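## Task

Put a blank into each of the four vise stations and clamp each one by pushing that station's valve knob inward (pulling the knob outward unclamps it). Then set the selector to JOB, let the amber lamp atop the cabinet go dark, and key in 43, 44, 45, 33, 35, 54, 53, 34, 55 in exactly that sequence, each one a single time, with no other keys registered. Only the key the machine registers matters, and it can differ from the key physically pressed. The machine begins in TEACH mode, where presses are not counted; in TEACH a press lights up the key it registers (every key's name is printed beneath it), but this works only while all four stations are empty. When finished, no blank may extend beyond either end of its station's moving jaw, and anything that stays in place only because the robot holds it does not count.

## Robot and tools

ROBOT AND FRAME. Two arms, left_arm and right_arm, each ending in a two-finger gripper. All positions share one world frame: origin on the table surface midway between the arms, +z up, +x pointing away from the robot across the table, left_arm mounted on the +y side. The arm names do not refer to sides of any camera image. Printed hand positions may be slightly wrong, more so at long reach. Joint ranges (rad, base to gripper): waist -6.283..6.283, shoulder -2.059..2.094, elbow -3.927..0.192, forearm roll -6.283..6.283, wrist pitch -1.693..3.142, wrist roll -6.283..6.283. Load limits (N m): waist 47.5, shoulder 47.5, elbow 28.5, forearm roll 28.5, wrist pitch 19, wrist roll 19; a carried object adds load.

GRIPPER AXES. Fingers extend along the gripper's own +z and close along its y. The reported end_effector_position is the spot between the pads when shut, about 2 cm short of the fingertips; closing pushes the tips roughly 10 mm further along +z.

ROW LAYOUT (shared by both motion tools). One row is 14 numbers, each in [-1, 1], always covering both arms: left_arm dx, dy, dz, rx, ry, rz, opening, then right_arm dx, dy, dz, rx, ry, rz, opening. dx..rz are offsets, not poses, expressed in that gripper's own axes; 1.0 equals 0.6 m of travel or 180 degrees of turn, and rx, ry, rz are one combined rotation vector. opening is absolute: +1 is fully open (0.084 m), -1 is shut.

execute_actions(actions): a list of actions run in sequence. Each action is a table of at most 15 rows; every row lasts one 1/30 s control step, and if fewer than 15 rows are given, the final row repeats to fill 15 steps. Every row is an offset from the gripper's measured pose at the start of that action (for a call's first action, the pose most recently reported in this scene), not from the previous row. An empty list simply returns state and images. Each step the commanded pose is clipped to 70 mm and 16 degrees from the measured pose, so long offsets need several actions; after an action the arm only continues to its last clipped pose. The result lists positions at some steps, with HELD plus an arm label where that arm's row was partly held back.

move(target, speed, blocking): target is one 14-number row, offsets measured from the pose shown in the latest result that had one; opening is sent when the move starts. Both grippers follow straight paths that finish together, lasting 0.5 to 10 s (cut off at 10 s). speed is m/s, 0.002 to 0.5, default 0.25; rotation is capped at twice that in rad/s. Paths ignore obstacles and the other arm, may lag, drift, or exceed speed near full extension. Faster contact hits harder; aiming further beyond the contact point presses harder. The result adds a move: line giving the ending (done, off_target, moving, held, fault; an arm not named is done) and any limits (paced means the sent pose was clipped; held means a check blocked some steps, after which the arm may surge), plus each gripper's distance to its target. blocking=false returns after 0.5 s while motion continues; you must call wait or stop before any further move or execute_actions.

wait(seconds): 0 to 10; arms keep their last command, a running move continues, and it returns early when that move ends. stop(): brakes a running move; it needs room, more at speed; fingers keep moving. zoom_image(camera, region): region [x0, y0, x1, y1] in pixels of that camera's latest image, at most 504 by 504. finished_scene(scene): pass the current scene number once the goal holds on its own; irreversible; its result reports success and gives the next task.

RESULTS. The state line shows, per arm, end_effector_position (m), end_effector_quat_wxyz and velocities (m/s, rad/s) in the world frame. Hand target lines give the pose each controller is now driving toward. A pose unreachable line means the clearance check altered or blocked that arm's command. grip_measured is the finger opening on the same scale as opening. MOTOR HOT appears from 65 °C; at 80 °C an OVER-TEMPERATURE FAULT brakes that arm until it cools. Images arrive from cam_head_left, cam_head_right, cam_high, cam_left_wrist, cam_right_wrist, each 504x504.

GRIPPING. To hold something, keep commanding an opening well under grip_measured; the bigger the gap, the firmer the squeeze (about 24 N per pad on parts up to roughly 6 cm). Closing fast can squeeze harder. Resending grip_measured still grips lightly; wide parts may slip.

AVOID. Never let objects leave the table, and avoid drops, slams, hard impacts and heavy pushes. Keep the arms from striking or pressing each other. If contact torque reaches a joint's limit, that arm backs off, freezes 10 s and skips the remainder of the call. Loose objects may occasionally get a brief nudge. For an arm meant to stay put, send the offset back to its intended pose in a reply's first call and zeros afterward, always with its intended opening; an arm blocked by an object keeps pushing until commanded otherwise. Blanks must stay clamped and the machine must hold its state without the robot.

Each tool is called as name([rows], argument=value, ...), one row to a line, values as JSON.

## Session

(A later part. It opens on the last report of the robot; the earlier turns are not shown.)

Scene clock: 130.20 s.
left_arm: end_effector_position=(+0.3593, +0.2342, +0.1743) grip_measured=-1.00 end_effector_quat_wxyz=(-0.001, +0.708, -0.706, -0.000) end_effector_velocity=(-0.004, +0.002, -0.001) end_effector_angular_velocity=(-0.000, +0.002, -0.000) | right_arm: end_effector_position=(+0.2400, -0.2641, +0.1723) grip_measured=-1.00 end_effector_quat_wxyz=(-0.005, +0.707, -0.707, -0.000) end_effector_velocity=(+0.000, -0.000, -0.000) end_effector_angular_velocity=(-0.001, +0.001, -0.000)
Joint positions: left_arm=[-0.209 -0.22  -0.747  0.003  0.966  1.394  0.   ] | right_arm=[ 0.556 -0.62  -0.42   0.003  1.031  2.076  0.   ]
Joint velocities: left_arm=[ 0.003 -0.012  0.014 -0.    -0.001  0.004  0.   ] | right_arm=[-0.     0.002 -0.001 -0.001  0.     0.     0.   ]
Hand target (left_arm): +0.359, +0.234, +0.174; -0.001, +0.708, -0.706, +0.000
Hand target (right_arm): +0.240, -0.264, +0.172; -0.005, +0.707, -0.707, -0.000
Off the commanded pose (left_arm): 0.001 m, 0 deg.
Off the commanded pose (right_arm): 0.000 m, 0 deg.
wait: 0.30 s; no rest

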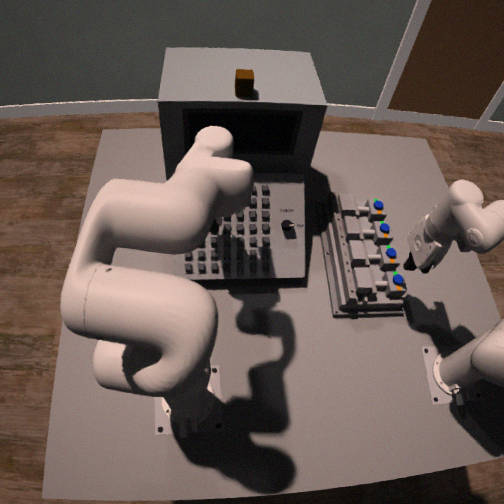

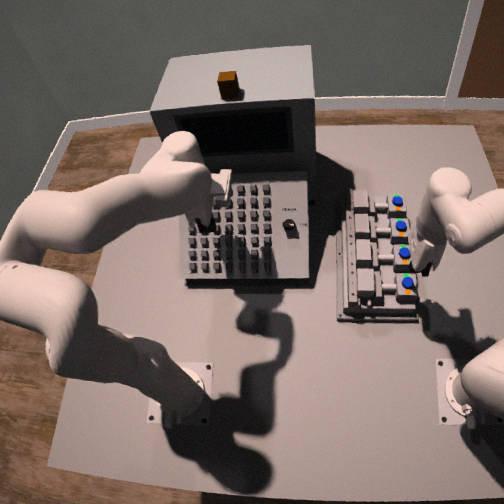

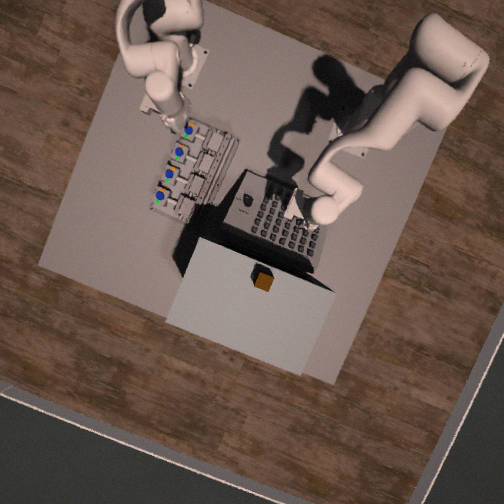

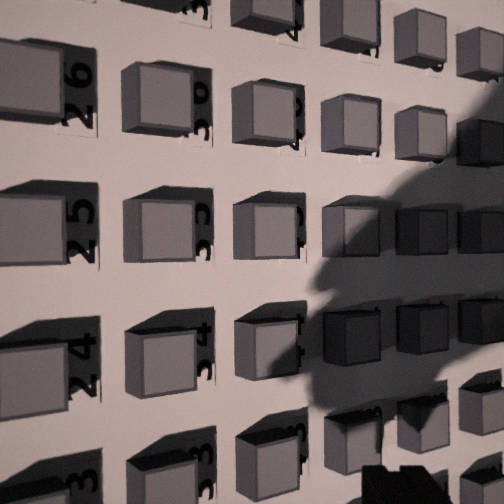

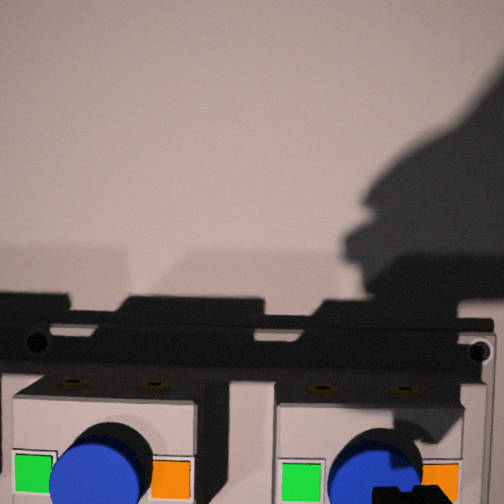

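move(target=[-0.001,0.001,0.041,0,0,0,-1,0,0,0,0,0,0,-1], speed=0.15)

execute_actions([
  [[0,0,0.012,0,0,0,-1,0,0,0,0,0,0,-1],[0,0,0.024,0,0,0,-1,0,0,0,0,0,0,-1],[0,0,0.034,0,0,0,-1,0,0,0,0,0,0,-1],[0,0,0.044,0,0,0,-1,0,0,0,0,0,0,-1],[0,0,0.049,0,0,0,-1,0,0,0,0,0,0,-1]],
  [[0,0,-0.04,0,0,0,-1,0,0,0,0,0,0,-1],[0,0,-0.04,0,0,0,-1,0,0,0,0,0,0,-1],[0,0,-0.04,0,0,0,-1,0,0,0,0,0,0,-1],[0,0,-0.04,0,0,0,-1,0,0,0,0,0,0,-1],[0,0,-0.04,0,0,0,-1,0,0,0,0,0,0,-1],[-0.055,0,-0.04,-0.001,0,0,-1,0,0,0,0,0,0,-1]],
])

wait(seconds=0.3)

execute_actions([
  [[0,0,0.012,0,0,0,-1,0,0,0,0,0,0,-1],[0,0,0.024,0,0,0,-1,0,0,0,0,0,0,-1],[0,0,0.034,0,0,0,-1,0,0,0,0,0,0,-1],[0,0,0.044,0,0,0,-1,0,0,0,0,0,0,-1],[0,0,0.049,0,0,0,-1,0,0,0,0,0,0,-1]],
  [[0,0,-0.105,-0.001,0,0,-1,0,0,0,0,0,0,-1]],
])

Scene clock: 132.50 s.
left_arm: end_effector_position=(+0.3588, +0.2349, +0.1500) grip_measured=-1.00 end_effector_quat_wxyz=(-0.001, +0.708, -0.706, -0.000) end_effector_velocity=(-0.000, +0.000, -0.002) end_effector_angular_velocity=(+0.000, +0.000, +0.000) | right_arm: end_effector_position=(+0.2400, -0.2641, +0.1723) grip_measured=-1.00 end_effector_quat_wxyz=(-0.005, +0.707, -0.707, -0.000) end_effector_velocity=(+0.000, +0.000, +0.001) end_effector_angular_velocity=(+0.001, -0.002, +0.000)
Joint positions: left_arm=[-0.207 -0.185 -0.706  0.003  0.889  1.395  0.   ] | right_arm=[ 0.556 -0.62  -0.42   0.003  1.031  2.076  0.   ]
Joint velocities: left_arm=[ 0.001  0.003  0.003  0.001 -0.006  0.     0.   ] | right_arm=[ 0.    -0.001 -0.002  0.     0.001 -0.     0.   ]
Hand target (left_arm): +0.359, +0.235, +0.150; -0.001, +0.708, -0.706, -0.000
Hand target (right_arm): +0.240, -0.264, +0.172; -0.005, +0.707, -0.707, -0.000
Off the commanded pose (left_arm): 0.000 m, 0 deg.
Off the commanded pose (right_arm): 0.000 m, 0 deg.
move: done

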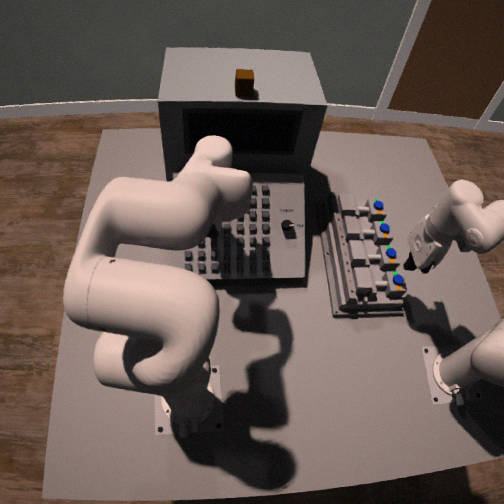

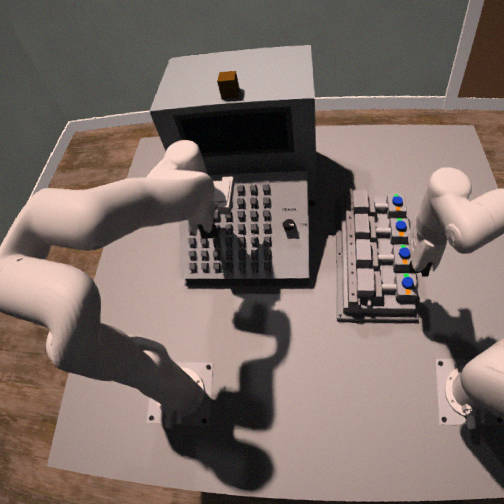

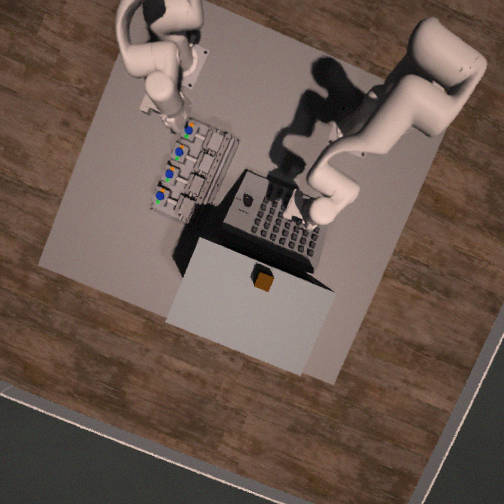

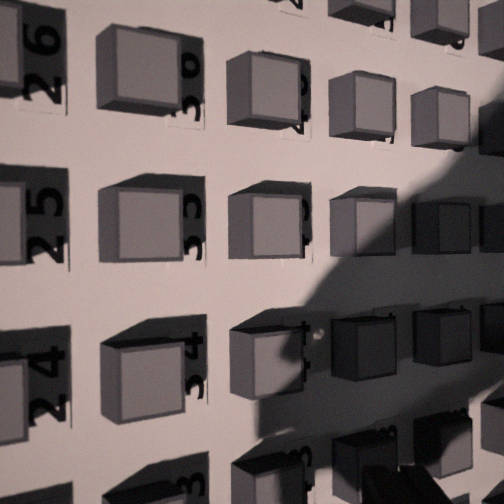

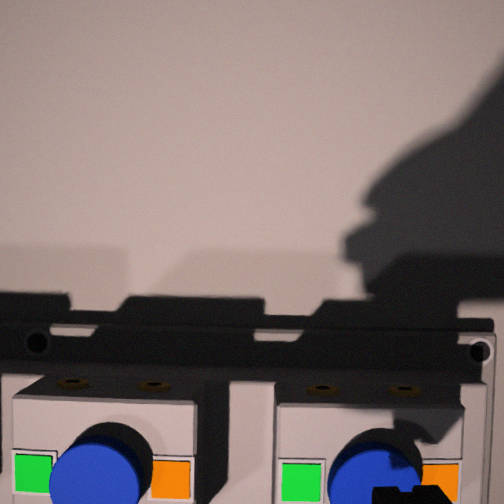

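Scene clock: 133.50 s.
left_arm: end_effector_position=(+0.3582, +0.2664, +0.1482) grip_measured=-1.00 end_effector_quat_wxyz=(-0.001, +0.709, -0.706, -0.001) end_effector_velocity=(+0.002, +0.018, +0.010) end_effector_angular_velocity=(-0.007, -0.004, -0.013) | right_arm: end_effector_position=(+0.2400, -0.2641, +0.1723) grip_measured=-1.00 end_effector_quat_wxyz=(-0.005, +0.707, -0.707, -0.000) end_effector_velocity=(-0.000, -0.000, -0.000) end_effector_angular_velocity=(-0.001, +0.001, +0.000)
Joint positions: left_arm=[-0.127 -0.196 -0.69   0.004  0.887  1.474  0.   ] | right_arm=[ 0.556 -0.62  -0.42   0.003  1.031  2.076  0.   ]
Joint velocities: left_arm=[ 0.05  -0.019 -0.011 -0.009  0.025  0.069  0.   ] | right_arm=[ 0.    -0.     0.    -0.     0.001  0.     0.   ]
Hand target (left_arm): +0.358, +0.268, +0.149; -0.001, +0.708, -0.706, -0.001
Hand target (right_arm): +0.240, -0.264, +0.172; -0.005, +0.707, -0.707, -0.000
Off the commanded pose (left_arm): 0.002 m, 0 deg.
Off the commanded pose (right_arm): 0.000 m, 0 deg.
Step readings (end_effector_position; steps 1 to 15: 1st action; 16 to 30: 2nd action):
0: left_arm (+0.3588, +0.2349, +0.1500) | right_arm (+0.2400, -0.2641, +0.1723)
1: left_arm (+0.3589, +0.2349, +0.1499) | right_arm (+0.2400, -0.2641, +0.1723)
2: left_arm (+0.3592, +0.2349, +0.1493) | right_arm (+0.2400, -0.2641, +0.1723)
4: left_arm (+0.3596, +0.2348, +0.1444) | right_arm (+0.2400, -0.2641, +0.1723)
8: left_arm (+0.3573, +0.2353, +0.1275) | right_arm (+0.2400, -0.2641, +0.1723)
15: left_arm (+0.3586, +0.2351, +0.1254) | right_arm (+0.2400, -0.2641, +0.1723)
16: left_arm (+0.3585, +0.2351, +0.1254) | right_arm (+0.2400, -0.2641, +0.1723)
17: left_arm (+0.3581, +0.2352, +0.1265) | right_arm (+0.2400, -0.2641, +0.1723)
19: left_arm (+0.3566, +0.2354, +0.1310) | right_arm (+0.2400, -0.2641, +0.1723)
23: left_arm (+0.3592, +0.2435, +0.1438) | right_arm (+0.2400, -0.2641, +0.1723)
30: end_effector_position above

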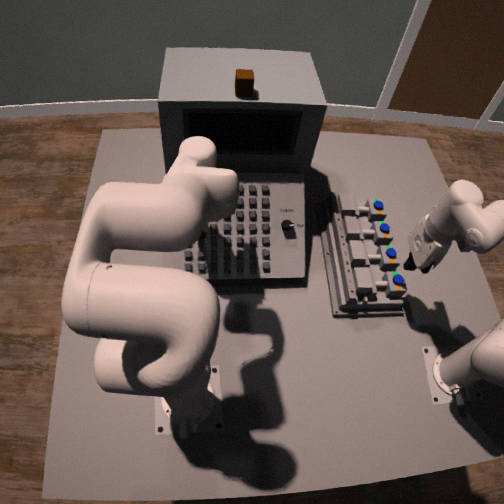

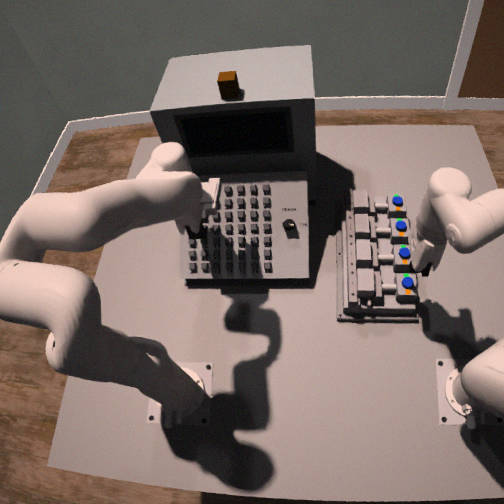

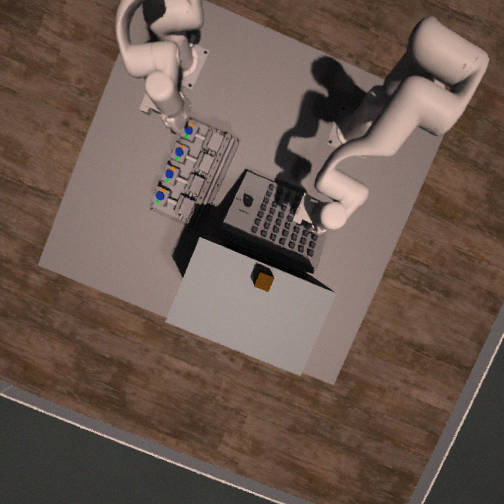

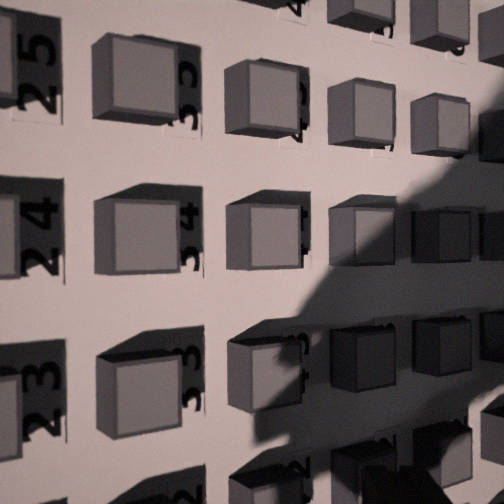

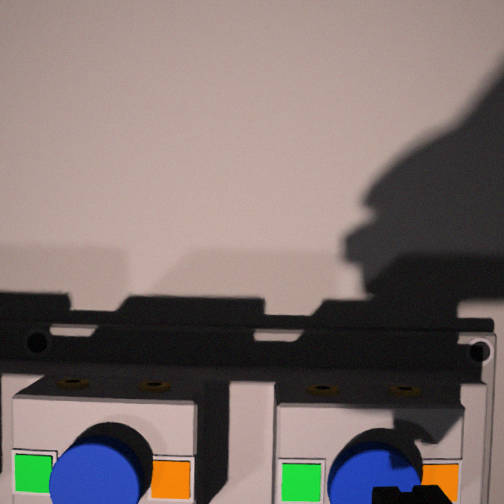

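Scene clock: 133.80 s.
left_arm: end_effector_position=(+0.3584, +0.2679, +0.1493) grip_measured=-1.00 end_effector_quat_wxyz=(-0.001, +0.708, -0.706, -0.001) end_effector_velocity=(+0.001, +0.001, +0.002) end_effector_angular_velocity=(+0.000, -0.003, -0.001) | right_arm: end_effector_position=(+0.2400, -0.2641, +0.1723) grip_measured=-1.00 end_effector_quat_wxyz=(-0.005, +0.707, -0.707, -0.000) end_effector_velocity=(+0.000, +0.000, -0.000) end_effector_angular_velocity=(-0.000, +0.000, +0.000)
Joint positions: left_arm=[-0.123 -0.198 -0.691  0.003  0.889  1.48   0.   ] | right_arm=[ 0.556 -0.62  -0.42   0.003  1.031  2.076  0.   ]
Joint velocities: left_arm=[ 0.002 -0.003 -0.001  0.001  0.001  0.002  0.   ] | right_arm=[ 0.  0. -0. -0. -0. -0.  0.]
Hand target (left_arm): +0.358, +0.268, +0.149; -0.001, +0.708, -0.706, -0.001
Hand target (right_arm): +0.240, -0.264, +0.172; -0.005, +0.707, -0.707, -0.000
Off the commanded pose (left_arm): 0.000 m, 0 deg.
Off the commanded pose (right_arm): 0.000 m, 0 deg.
wait: 0.30 s; at rest by 0.20 s

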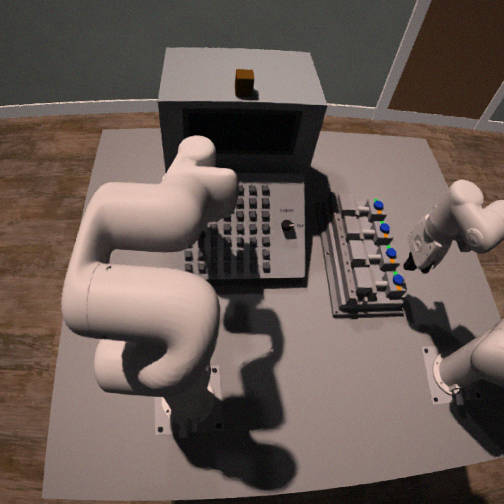

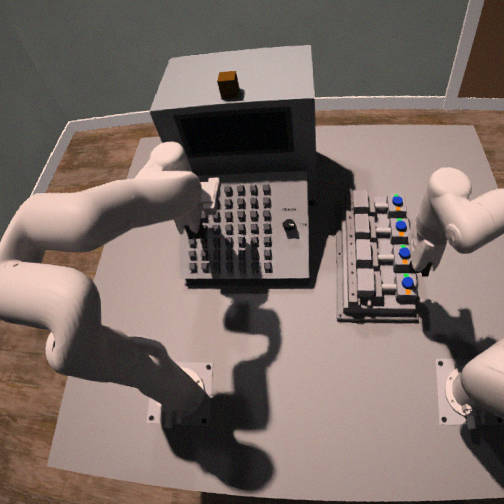

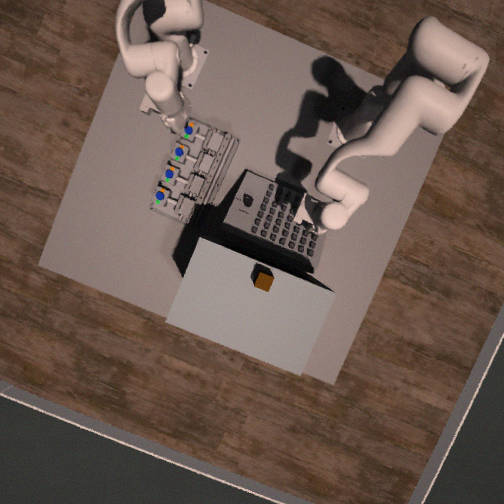

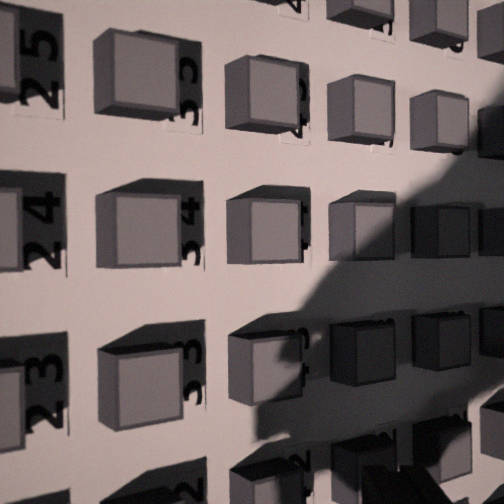

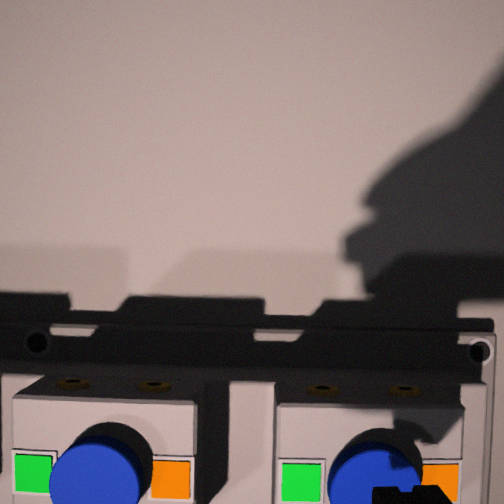

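Scene clock: 134.80 s.
left_arm: end_effector_position=(+0.3576, +0.2677, +0.1855) grip_measured=-1.00 end_effector_quat_wxyz=(+0.001, +0.708, -0.706, -0.002) end_effector_velocity=(-0.001, -0.000, +0.013) end_effector_angular_velocity=(+0.000, +0.006, -0.000) | right_arm: end_effector_position=(+0.2400, -0.2641, +0.1723) grip_measured=-1.00 end_effector_quat_wxyz=(-0.005, +0.707, -0.707, -0.000) end_effector_velocity=(-0.000, -0.000, -0.000) end_effector_angular_velocity=(-0.002, -0.000, +0.000)
Joint positions: left_arm=[-0.123 -0.252 -0.752  0.002  1.009  1.48   0.   ] | right_arm=[ 0.556 -0.62  -0.42   0.003  1.031  2.076  0.   ]
Joint velocities: left_arm=[-0.    -0.016 -0.027 -0.001  0.049  0.     0.   ] | right_arm=[-0.     0.     0.001 -0.002 -0.001  0.     0.   ]
Hand target (left_arm): +0.358, +0.268, +0.188; +0.000, +0.708, -0.706, -0.001
Hand target (right_arm): +0.240, -0.264, +0.172; -0.005, +0.707, -0.707, -0.000
Off the commanded pose (left_arm): 0.002 m, 0 deg.
Off the commanded pose (right_arm): 0.000 m, 0 deg.
Step readings (end_effector_position; steps 1 to 15: 1st action; 16 to 30: 2nd action):
0: left_arm (+0.3584, +0.2679, +0.1493) | right_arm (+0.2400, -0.2641, +0.1723)
1: left_arm (+0.3585, +0.2679, +0.1492) | right_arm (+0.2400, -0.2641, +0.1723)
2: left_arm (+0.3588, +0.2679, +0.1486) | right_arm (+0.2400, -0.2641, +0.1723)
4: left_arm (+0.3592, +0.2678, +0.1437) | right_arm (+0.2400, -0.2641, +0.1723)
8: left_arm (+0.3567, +0.2681, +0.1267) | right_arm (+0.2400, -0.2641, +0.1723)
15: left_arm (+0.3580, +0.2680, +0.1249) | right_arm (+0.2400, -0.2641, +0.1723)
16: left_arm (+0.3580, +0.2680, +0.1250) | right_arm (+0.2400, -0.2641, +0.1723)
17: left_arm (+0.3576, +0.2680, +0.1261) | right_arm (+0.2400, -0.2641, +0.1723)
19: left_arm (+0.3554, +0.2681, +0.1357) | right_arm (+0.2400, -0.2641, +0.1723)
23: left_arm (+0.3618, +0.2675, +0.1763) | right_arm (+0.2400, -0.2641, +0.1723)
30: end_effector_position above

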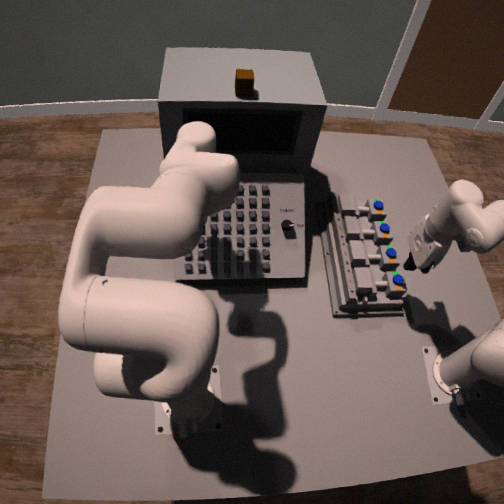

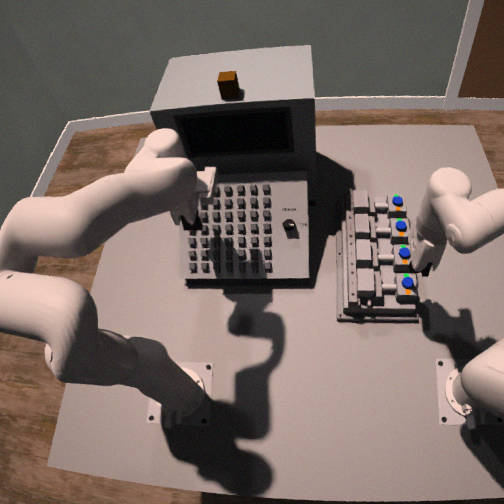

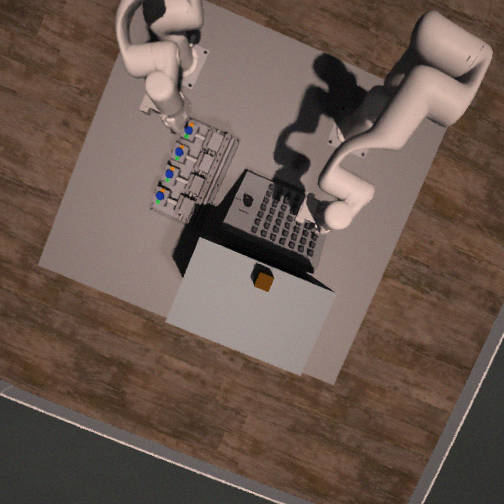

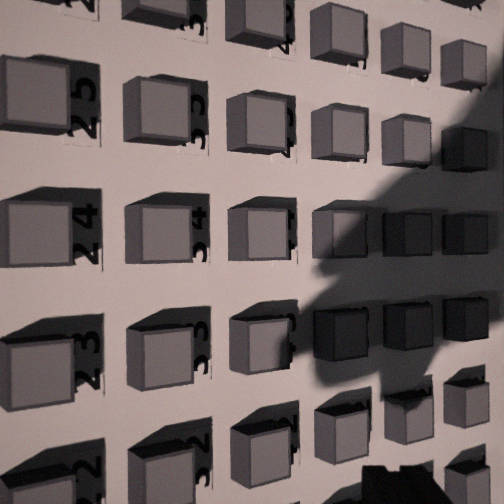

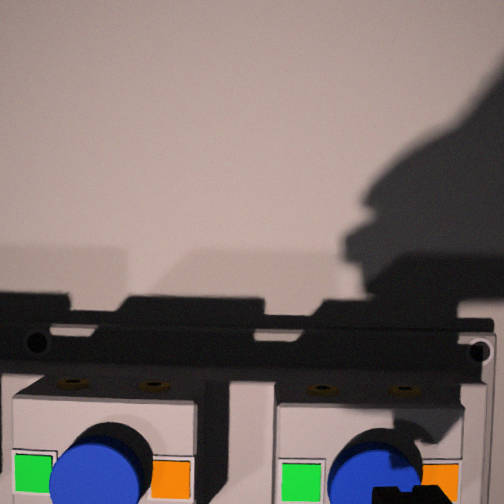

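execute_actions(actions=[])

Scene clock: 136.50 s.
left_arm: end_effector_position=(+0.3580, +0.2677, +0.1878) grip_measured=-1.00 end_effector_quat_wxyz=(+0.000, +0.708, -0.706, -0.001) end_effector_velocity=(+0.000, +0.000, +0.000) end_effector_angular_velocity=(-0.001, -0.001, +0.000) | right_arm: end_effector_position=(+0.2400, -0.2641, +0.1723) grip_measured=-1.00 end_effector_quat_wxyz=(-0.005, +0.707, -0.707, -0.000) end_effector_velocity=(-0.000, -0.000, -0.000) end_effector_angular_velocity=(-0.000, -0.000, -0.001)
Joint positions: left_arm=[-0.124 -0.255 -0.756  0.002  1.013  1.48   0.   ] | right_arm=[ 0.556 -0.62  -0.42   0.003  1.031  2.076  0.   ]
Joint velocities: left_arm=[ 0.001 -0.001 -0.    -0.001 -0.     0.001  0.   ] | right_arm=[-0.001 -0.001  0.001 -0.    -0.    -0.     0.   ]
Hand target (left_arm): +0.358, +0.268, +0.188; +0.000, +0.708, -0.706, -0.001
Hand target (right_arm): +0.240, -0.264, +0.172; -0.005, +0.707, -0.707, -0.000
Off the commanded pose (left_arm): 0.000 m, 0 deg.
Off the commanded pose (right_arm): 0.000 m, 0 deg.

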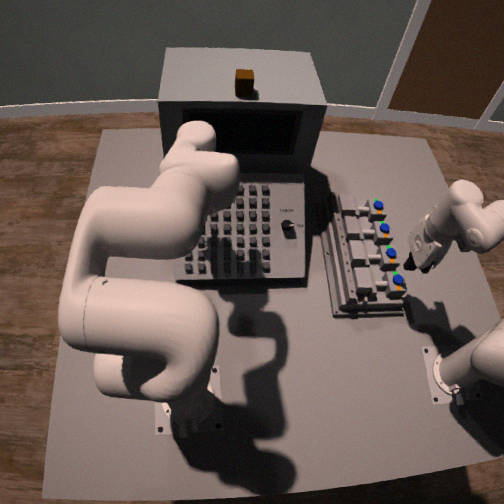

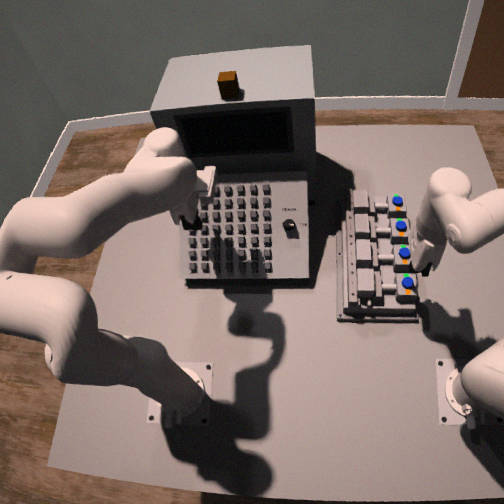

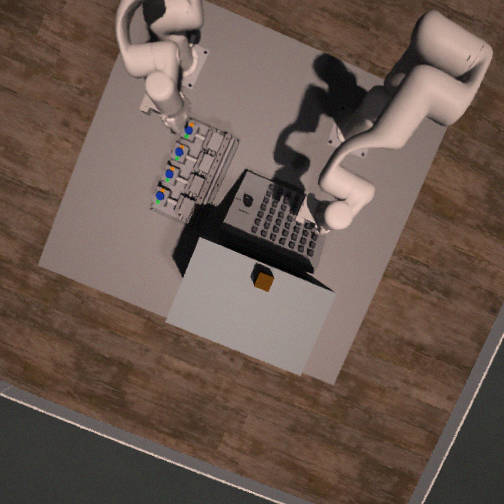

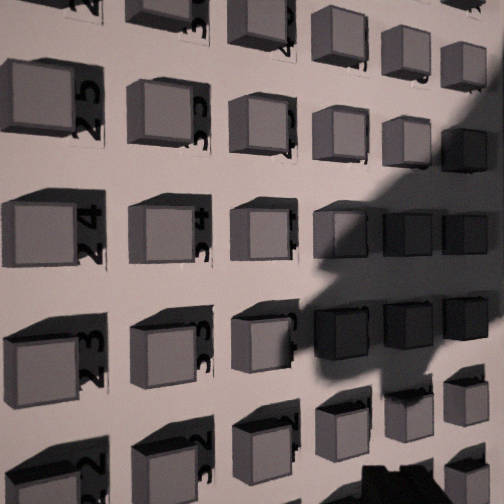

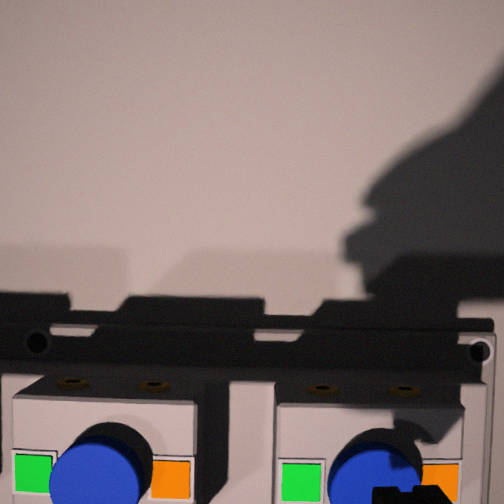

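move(target=[0.0545,-0.094,0,0,0,0,-1,0,0,0,0,0,0,-1], speed=0.15)

execute_actions([
  [[0,0,0.012,0,0,0,-1,0,0,0,0,0,0,-1],[0,0,0.024,0,0,0,-1,0,0,0,0,0,0,-1],[0,0,0.034,0,0,0,-1,0,0,0,0,0,0,-1],[0,0,0.044,0,0,0,-1,0,0,0,0,0,0,-1],[0,0,0.05,0,0,0,-1,0,0,0,0,0,0,-1]],
  [[0,0,-0.04,0,0,0,-1,0,0,0,0,0,0,-1]],
])

move(target=[0.055,0.093,0,0,0,0,-1,0,0,0,0,0,0,-1], speed=0.15)

Scene clock: 138.50 s.
left_arm: end_effector_position=(+0.4143, +0.2352, +0.1877) grip_measured=-1.00 end_effector_quat_wxyz=(+0.000, +0.708, -0.706, -0.001) end_effector_velocity=(+0.002, -0.001, +0.000) end_effector_angular_velocity=(+0.001, +0.001, +0.000) | right_arm: end_effector_position=(+0.2400, -0.2641, +0.1723) grip_measured=-1.00 end_effector_quat_wxyz=(-0.005, +0.707, -0.707, -0.000) end_effector_velocity=(+0.000, -0.000, +0.001) end_effector_angular_velocity=(+0.001, -0.002, -0.000)
Joint positions: left_arm=[-0.185 -0.051 -0.966  0.002  1.019  1.419  0.   ] | right_arm=[ 0.556 -0.62  -0.42   0.003  1.031  2.076  0.   ]
Joint velocities: left_arm=[-0.001  0.007 -0.008  0.001  0.002 -0.002  0.   ] | right_arm=[-0.    -0.002  0.    -0.    -0.    -0.     0.   ]
Hand target (left_arm): +0.414, +0.235, +0.188; +0.000, +0.708, -0.706, -0.001
Hand target (right_arm): +0.240, -0.264, +0.172; -0.005, +0.707, -0.707, -0.000
Off the commanded pose (left_arm): 0.000 m, 0 deg.
Off the commanded pose (right_arm): 0.000 m, 0 deg.
move: done

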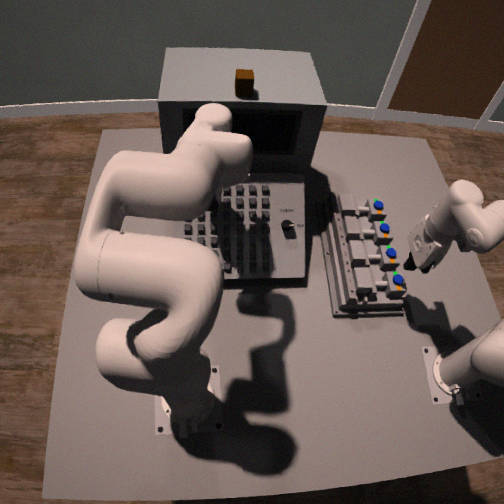

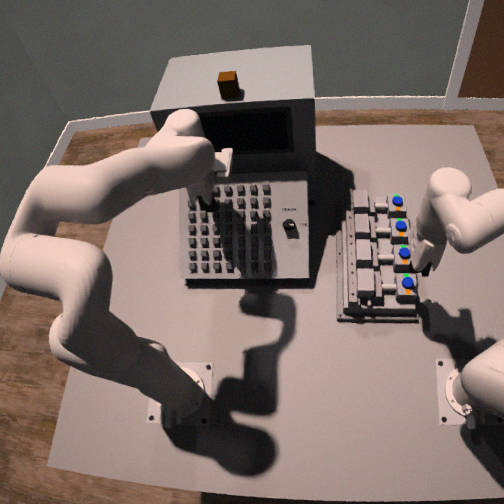

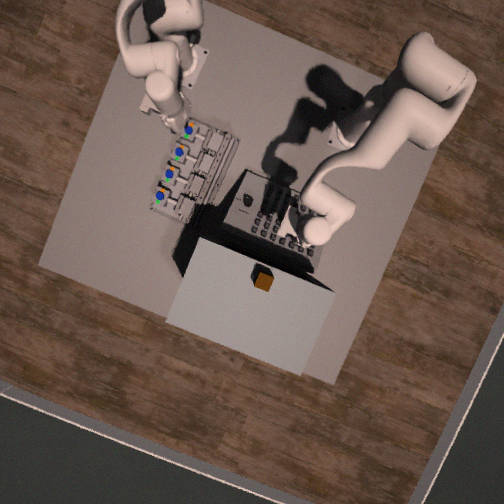

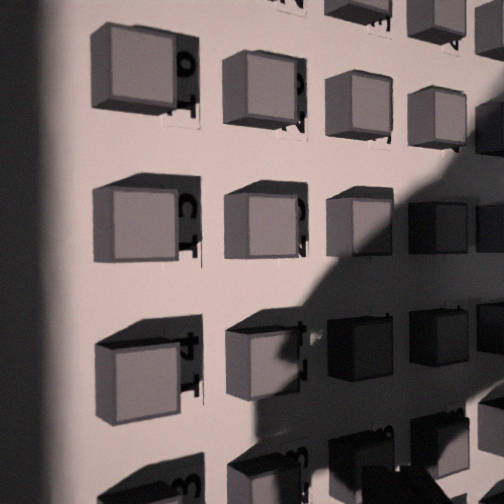

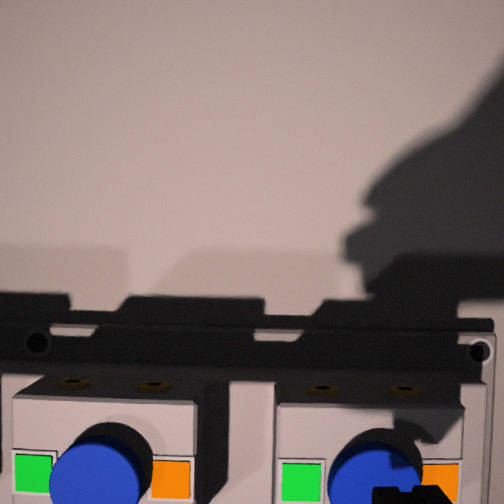

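Scene clock: 139.50 s.
left_arm: end_effector_position=(+0.4136, +0.2353, +0.1859) grip_measured=-1.00 end_effector_quat_wxyz=(-0.000, +0.708, -0.706, -0.001) end_effector_velocity=(+0.001, -0.000, +0.008) end_effector_angular_velocity=(-0.002, -0.005, +0.001) | right_arm: end_effector_position=(+0.2400, -0.2641, +0.1723) grip_measured=-1.00 end_effector_quat_wxyz=(-0.005, +0.707, -0.707, -0.000) end_effector_velocity=(-0.001, -0.000, -0.001) end_effector_angular_velocity=(-0.003, +0.002, +0.001)
Joint positions: left_arm=[-0.185 -0.051 -0.959  0.002  1.012  1.419  0.   ] | right_arm=[ 0.556 -0.62  -0.42   0.003  1.031  2.076  0.   ]
Joint velocities: left_arm=[ 0.    -0.011 -0.011 -0.002  0.016 -0.     0.   ] | right_arm=[ 0.001  0.001  0.002 -0.002 -0.     0.     0.   ]
Hand target (left_arm): +0.414, +0.235, +0.187; -0.001, +0.708, -0.706, -0.000
Hand target (right_arm): +0.240, -0.264, +0.172; -0.005, +0.707, -0.707, -0.000
Off the commanded pose (left_arm): 0.001 m, 0 deg.
Off the commanded pose (right_arm): 0.000 m, 0 deg.
Step readings (end_effector_position; steps 1 to 15: 1st action; 16 to 30: 2nd action):
0: left_arm (+0.4143, +0.2352, +0.1877) | right_arm (+0.2400, -0.2641, +0.1723)
1: left_arm (+0.4143, +0.2352, +0.1876) | right_arm (+0.2400, -0.2641, +0.1723)
2: left_arm (+0.4147, +0.2351, +0.1870) | right_arm (+0.2400, -0.2641, +0.1723)
4: left_arm (+0.4150, +0.2351, +0.1822) | right_arm (+0.2400, -0.2641, +0.1723)
8: left_arm (+0.4128, +0.2355, +0.1644) | right_arm (+0.2400, -0.2641, +0.1723)
15: left_arm (+0.4138, +0.2354, +0.1632) | right_arm (+0.2400, -0.2641, +0.1723)
16: left_arm (+0.4138, +0.2354, +0.1633) | right_arm (+0.2400, -0.2641, +0.1723)
17: left_arm (+0.4134, +0.2354, +0.1645) | right_arm (+0.2400, -0.2641, +0.1723)
19: left_arm (+0.4122, +0.2355, +0.1686) | right_arm (+0.2400, -0.2641, +0.1723)
23: left_arm (+0.4144, +0.2352, +0.1819) | right_arm (+0.2400, -0.2641, +0.1723)
30: end_effector_position above

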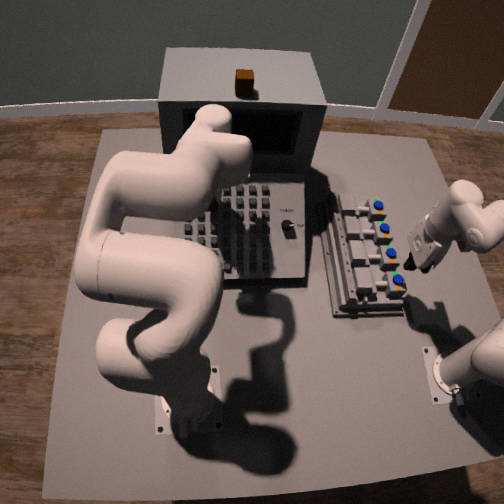

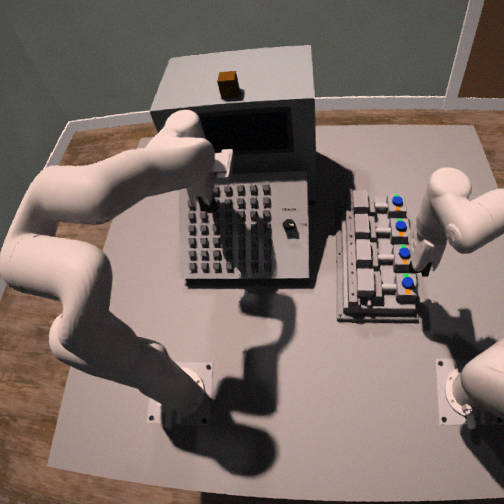

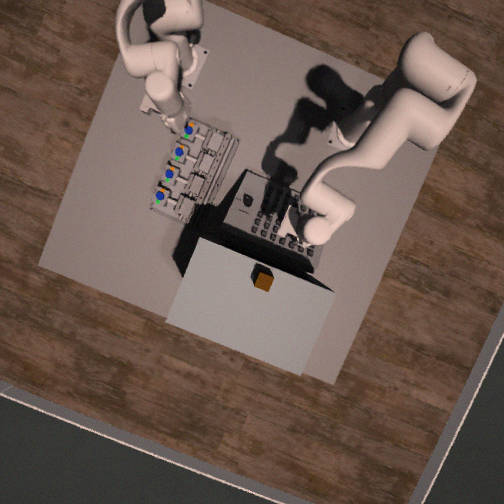

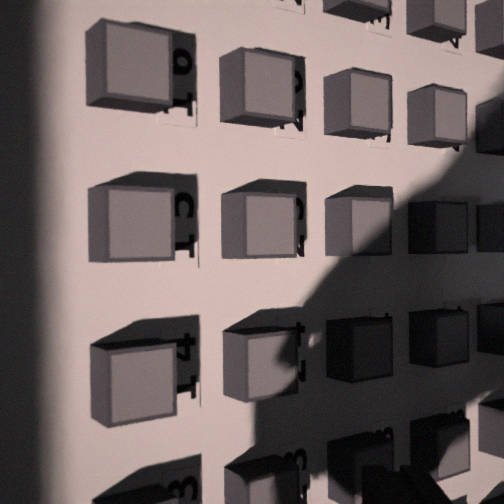

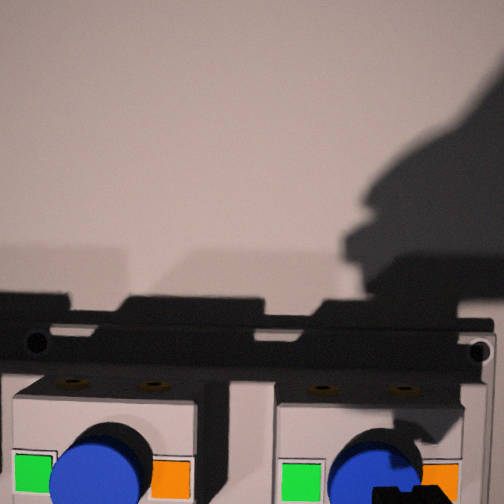

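Scene clock: 140.43 s.
left_arm: end_effector_position=(+0.3580, +0.2024, +0.1857) grip_measured=-1.00 end_effector_quat_wxyz=(+0.000, +0.708, -0.706, -0.001) end_effector_velocity=(-0.001, -0.001, +0.000) end_effector_angular_velocity=(-0.001, -0.003, +0.000) | right_arm: end_effector_position=(+0.2400, -0.2641, +0.1723) grip_measured=-1.00 end_effector_quat_wxyz=(-0.005, +0.707, -0.707, -0.000) end_effector_velocity=(-0.000, -0.000, +0.000) end_effector_angular_velocity=(-0.001, -0.001, +0.001)
Joint positions: left_arm=[-0.287 -0.214 -0.788  0.001  1.004  1.317  0.   ] | right_arm=[ 0.556 -0.62  -0.42   0.003  1.031  2.076  0.   ]
Joint velocities: left_arm=[-0.004 -0.005  0.005  0.    -0.002 -0.004  0.   ] | right_arm=[ 0.    -0.002  0.001 -0.001  0.    -0.     0.   ]
Hand target (left_arm): +0.358, +0.202, +0.186; +0.000, +0.708, -0.706, -0.001
Hand target (right_arm): +0.240, -0.264, +0.172; -0.005, +0.707, -0.707, -0.000
Off the commanded pose (left_arm): 0.000 m, 0 deg.
Off the commanded pose (right_arm): 0.000 m, 0 deg.
move: done

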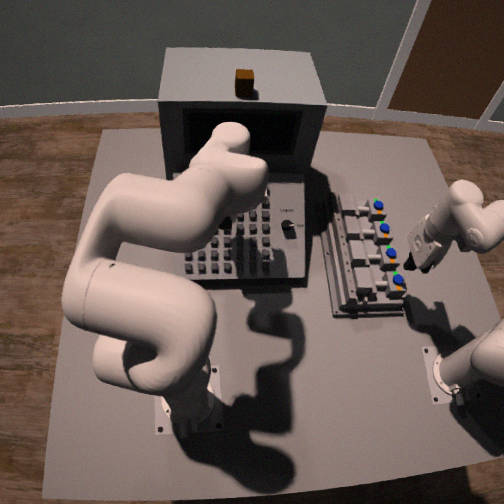

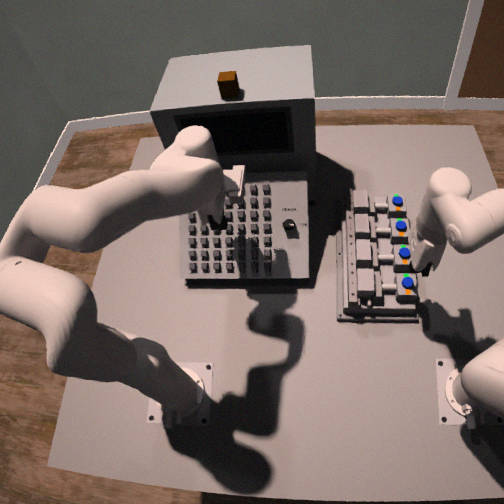

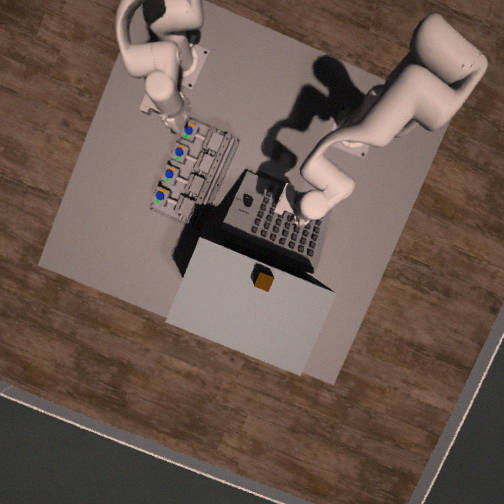

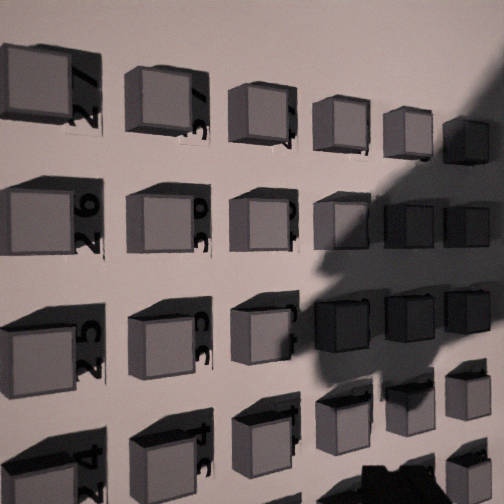

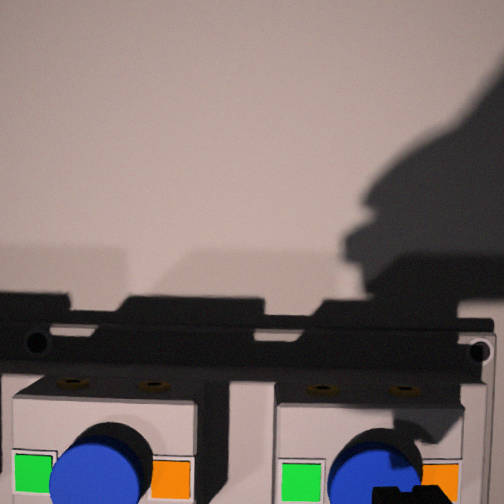

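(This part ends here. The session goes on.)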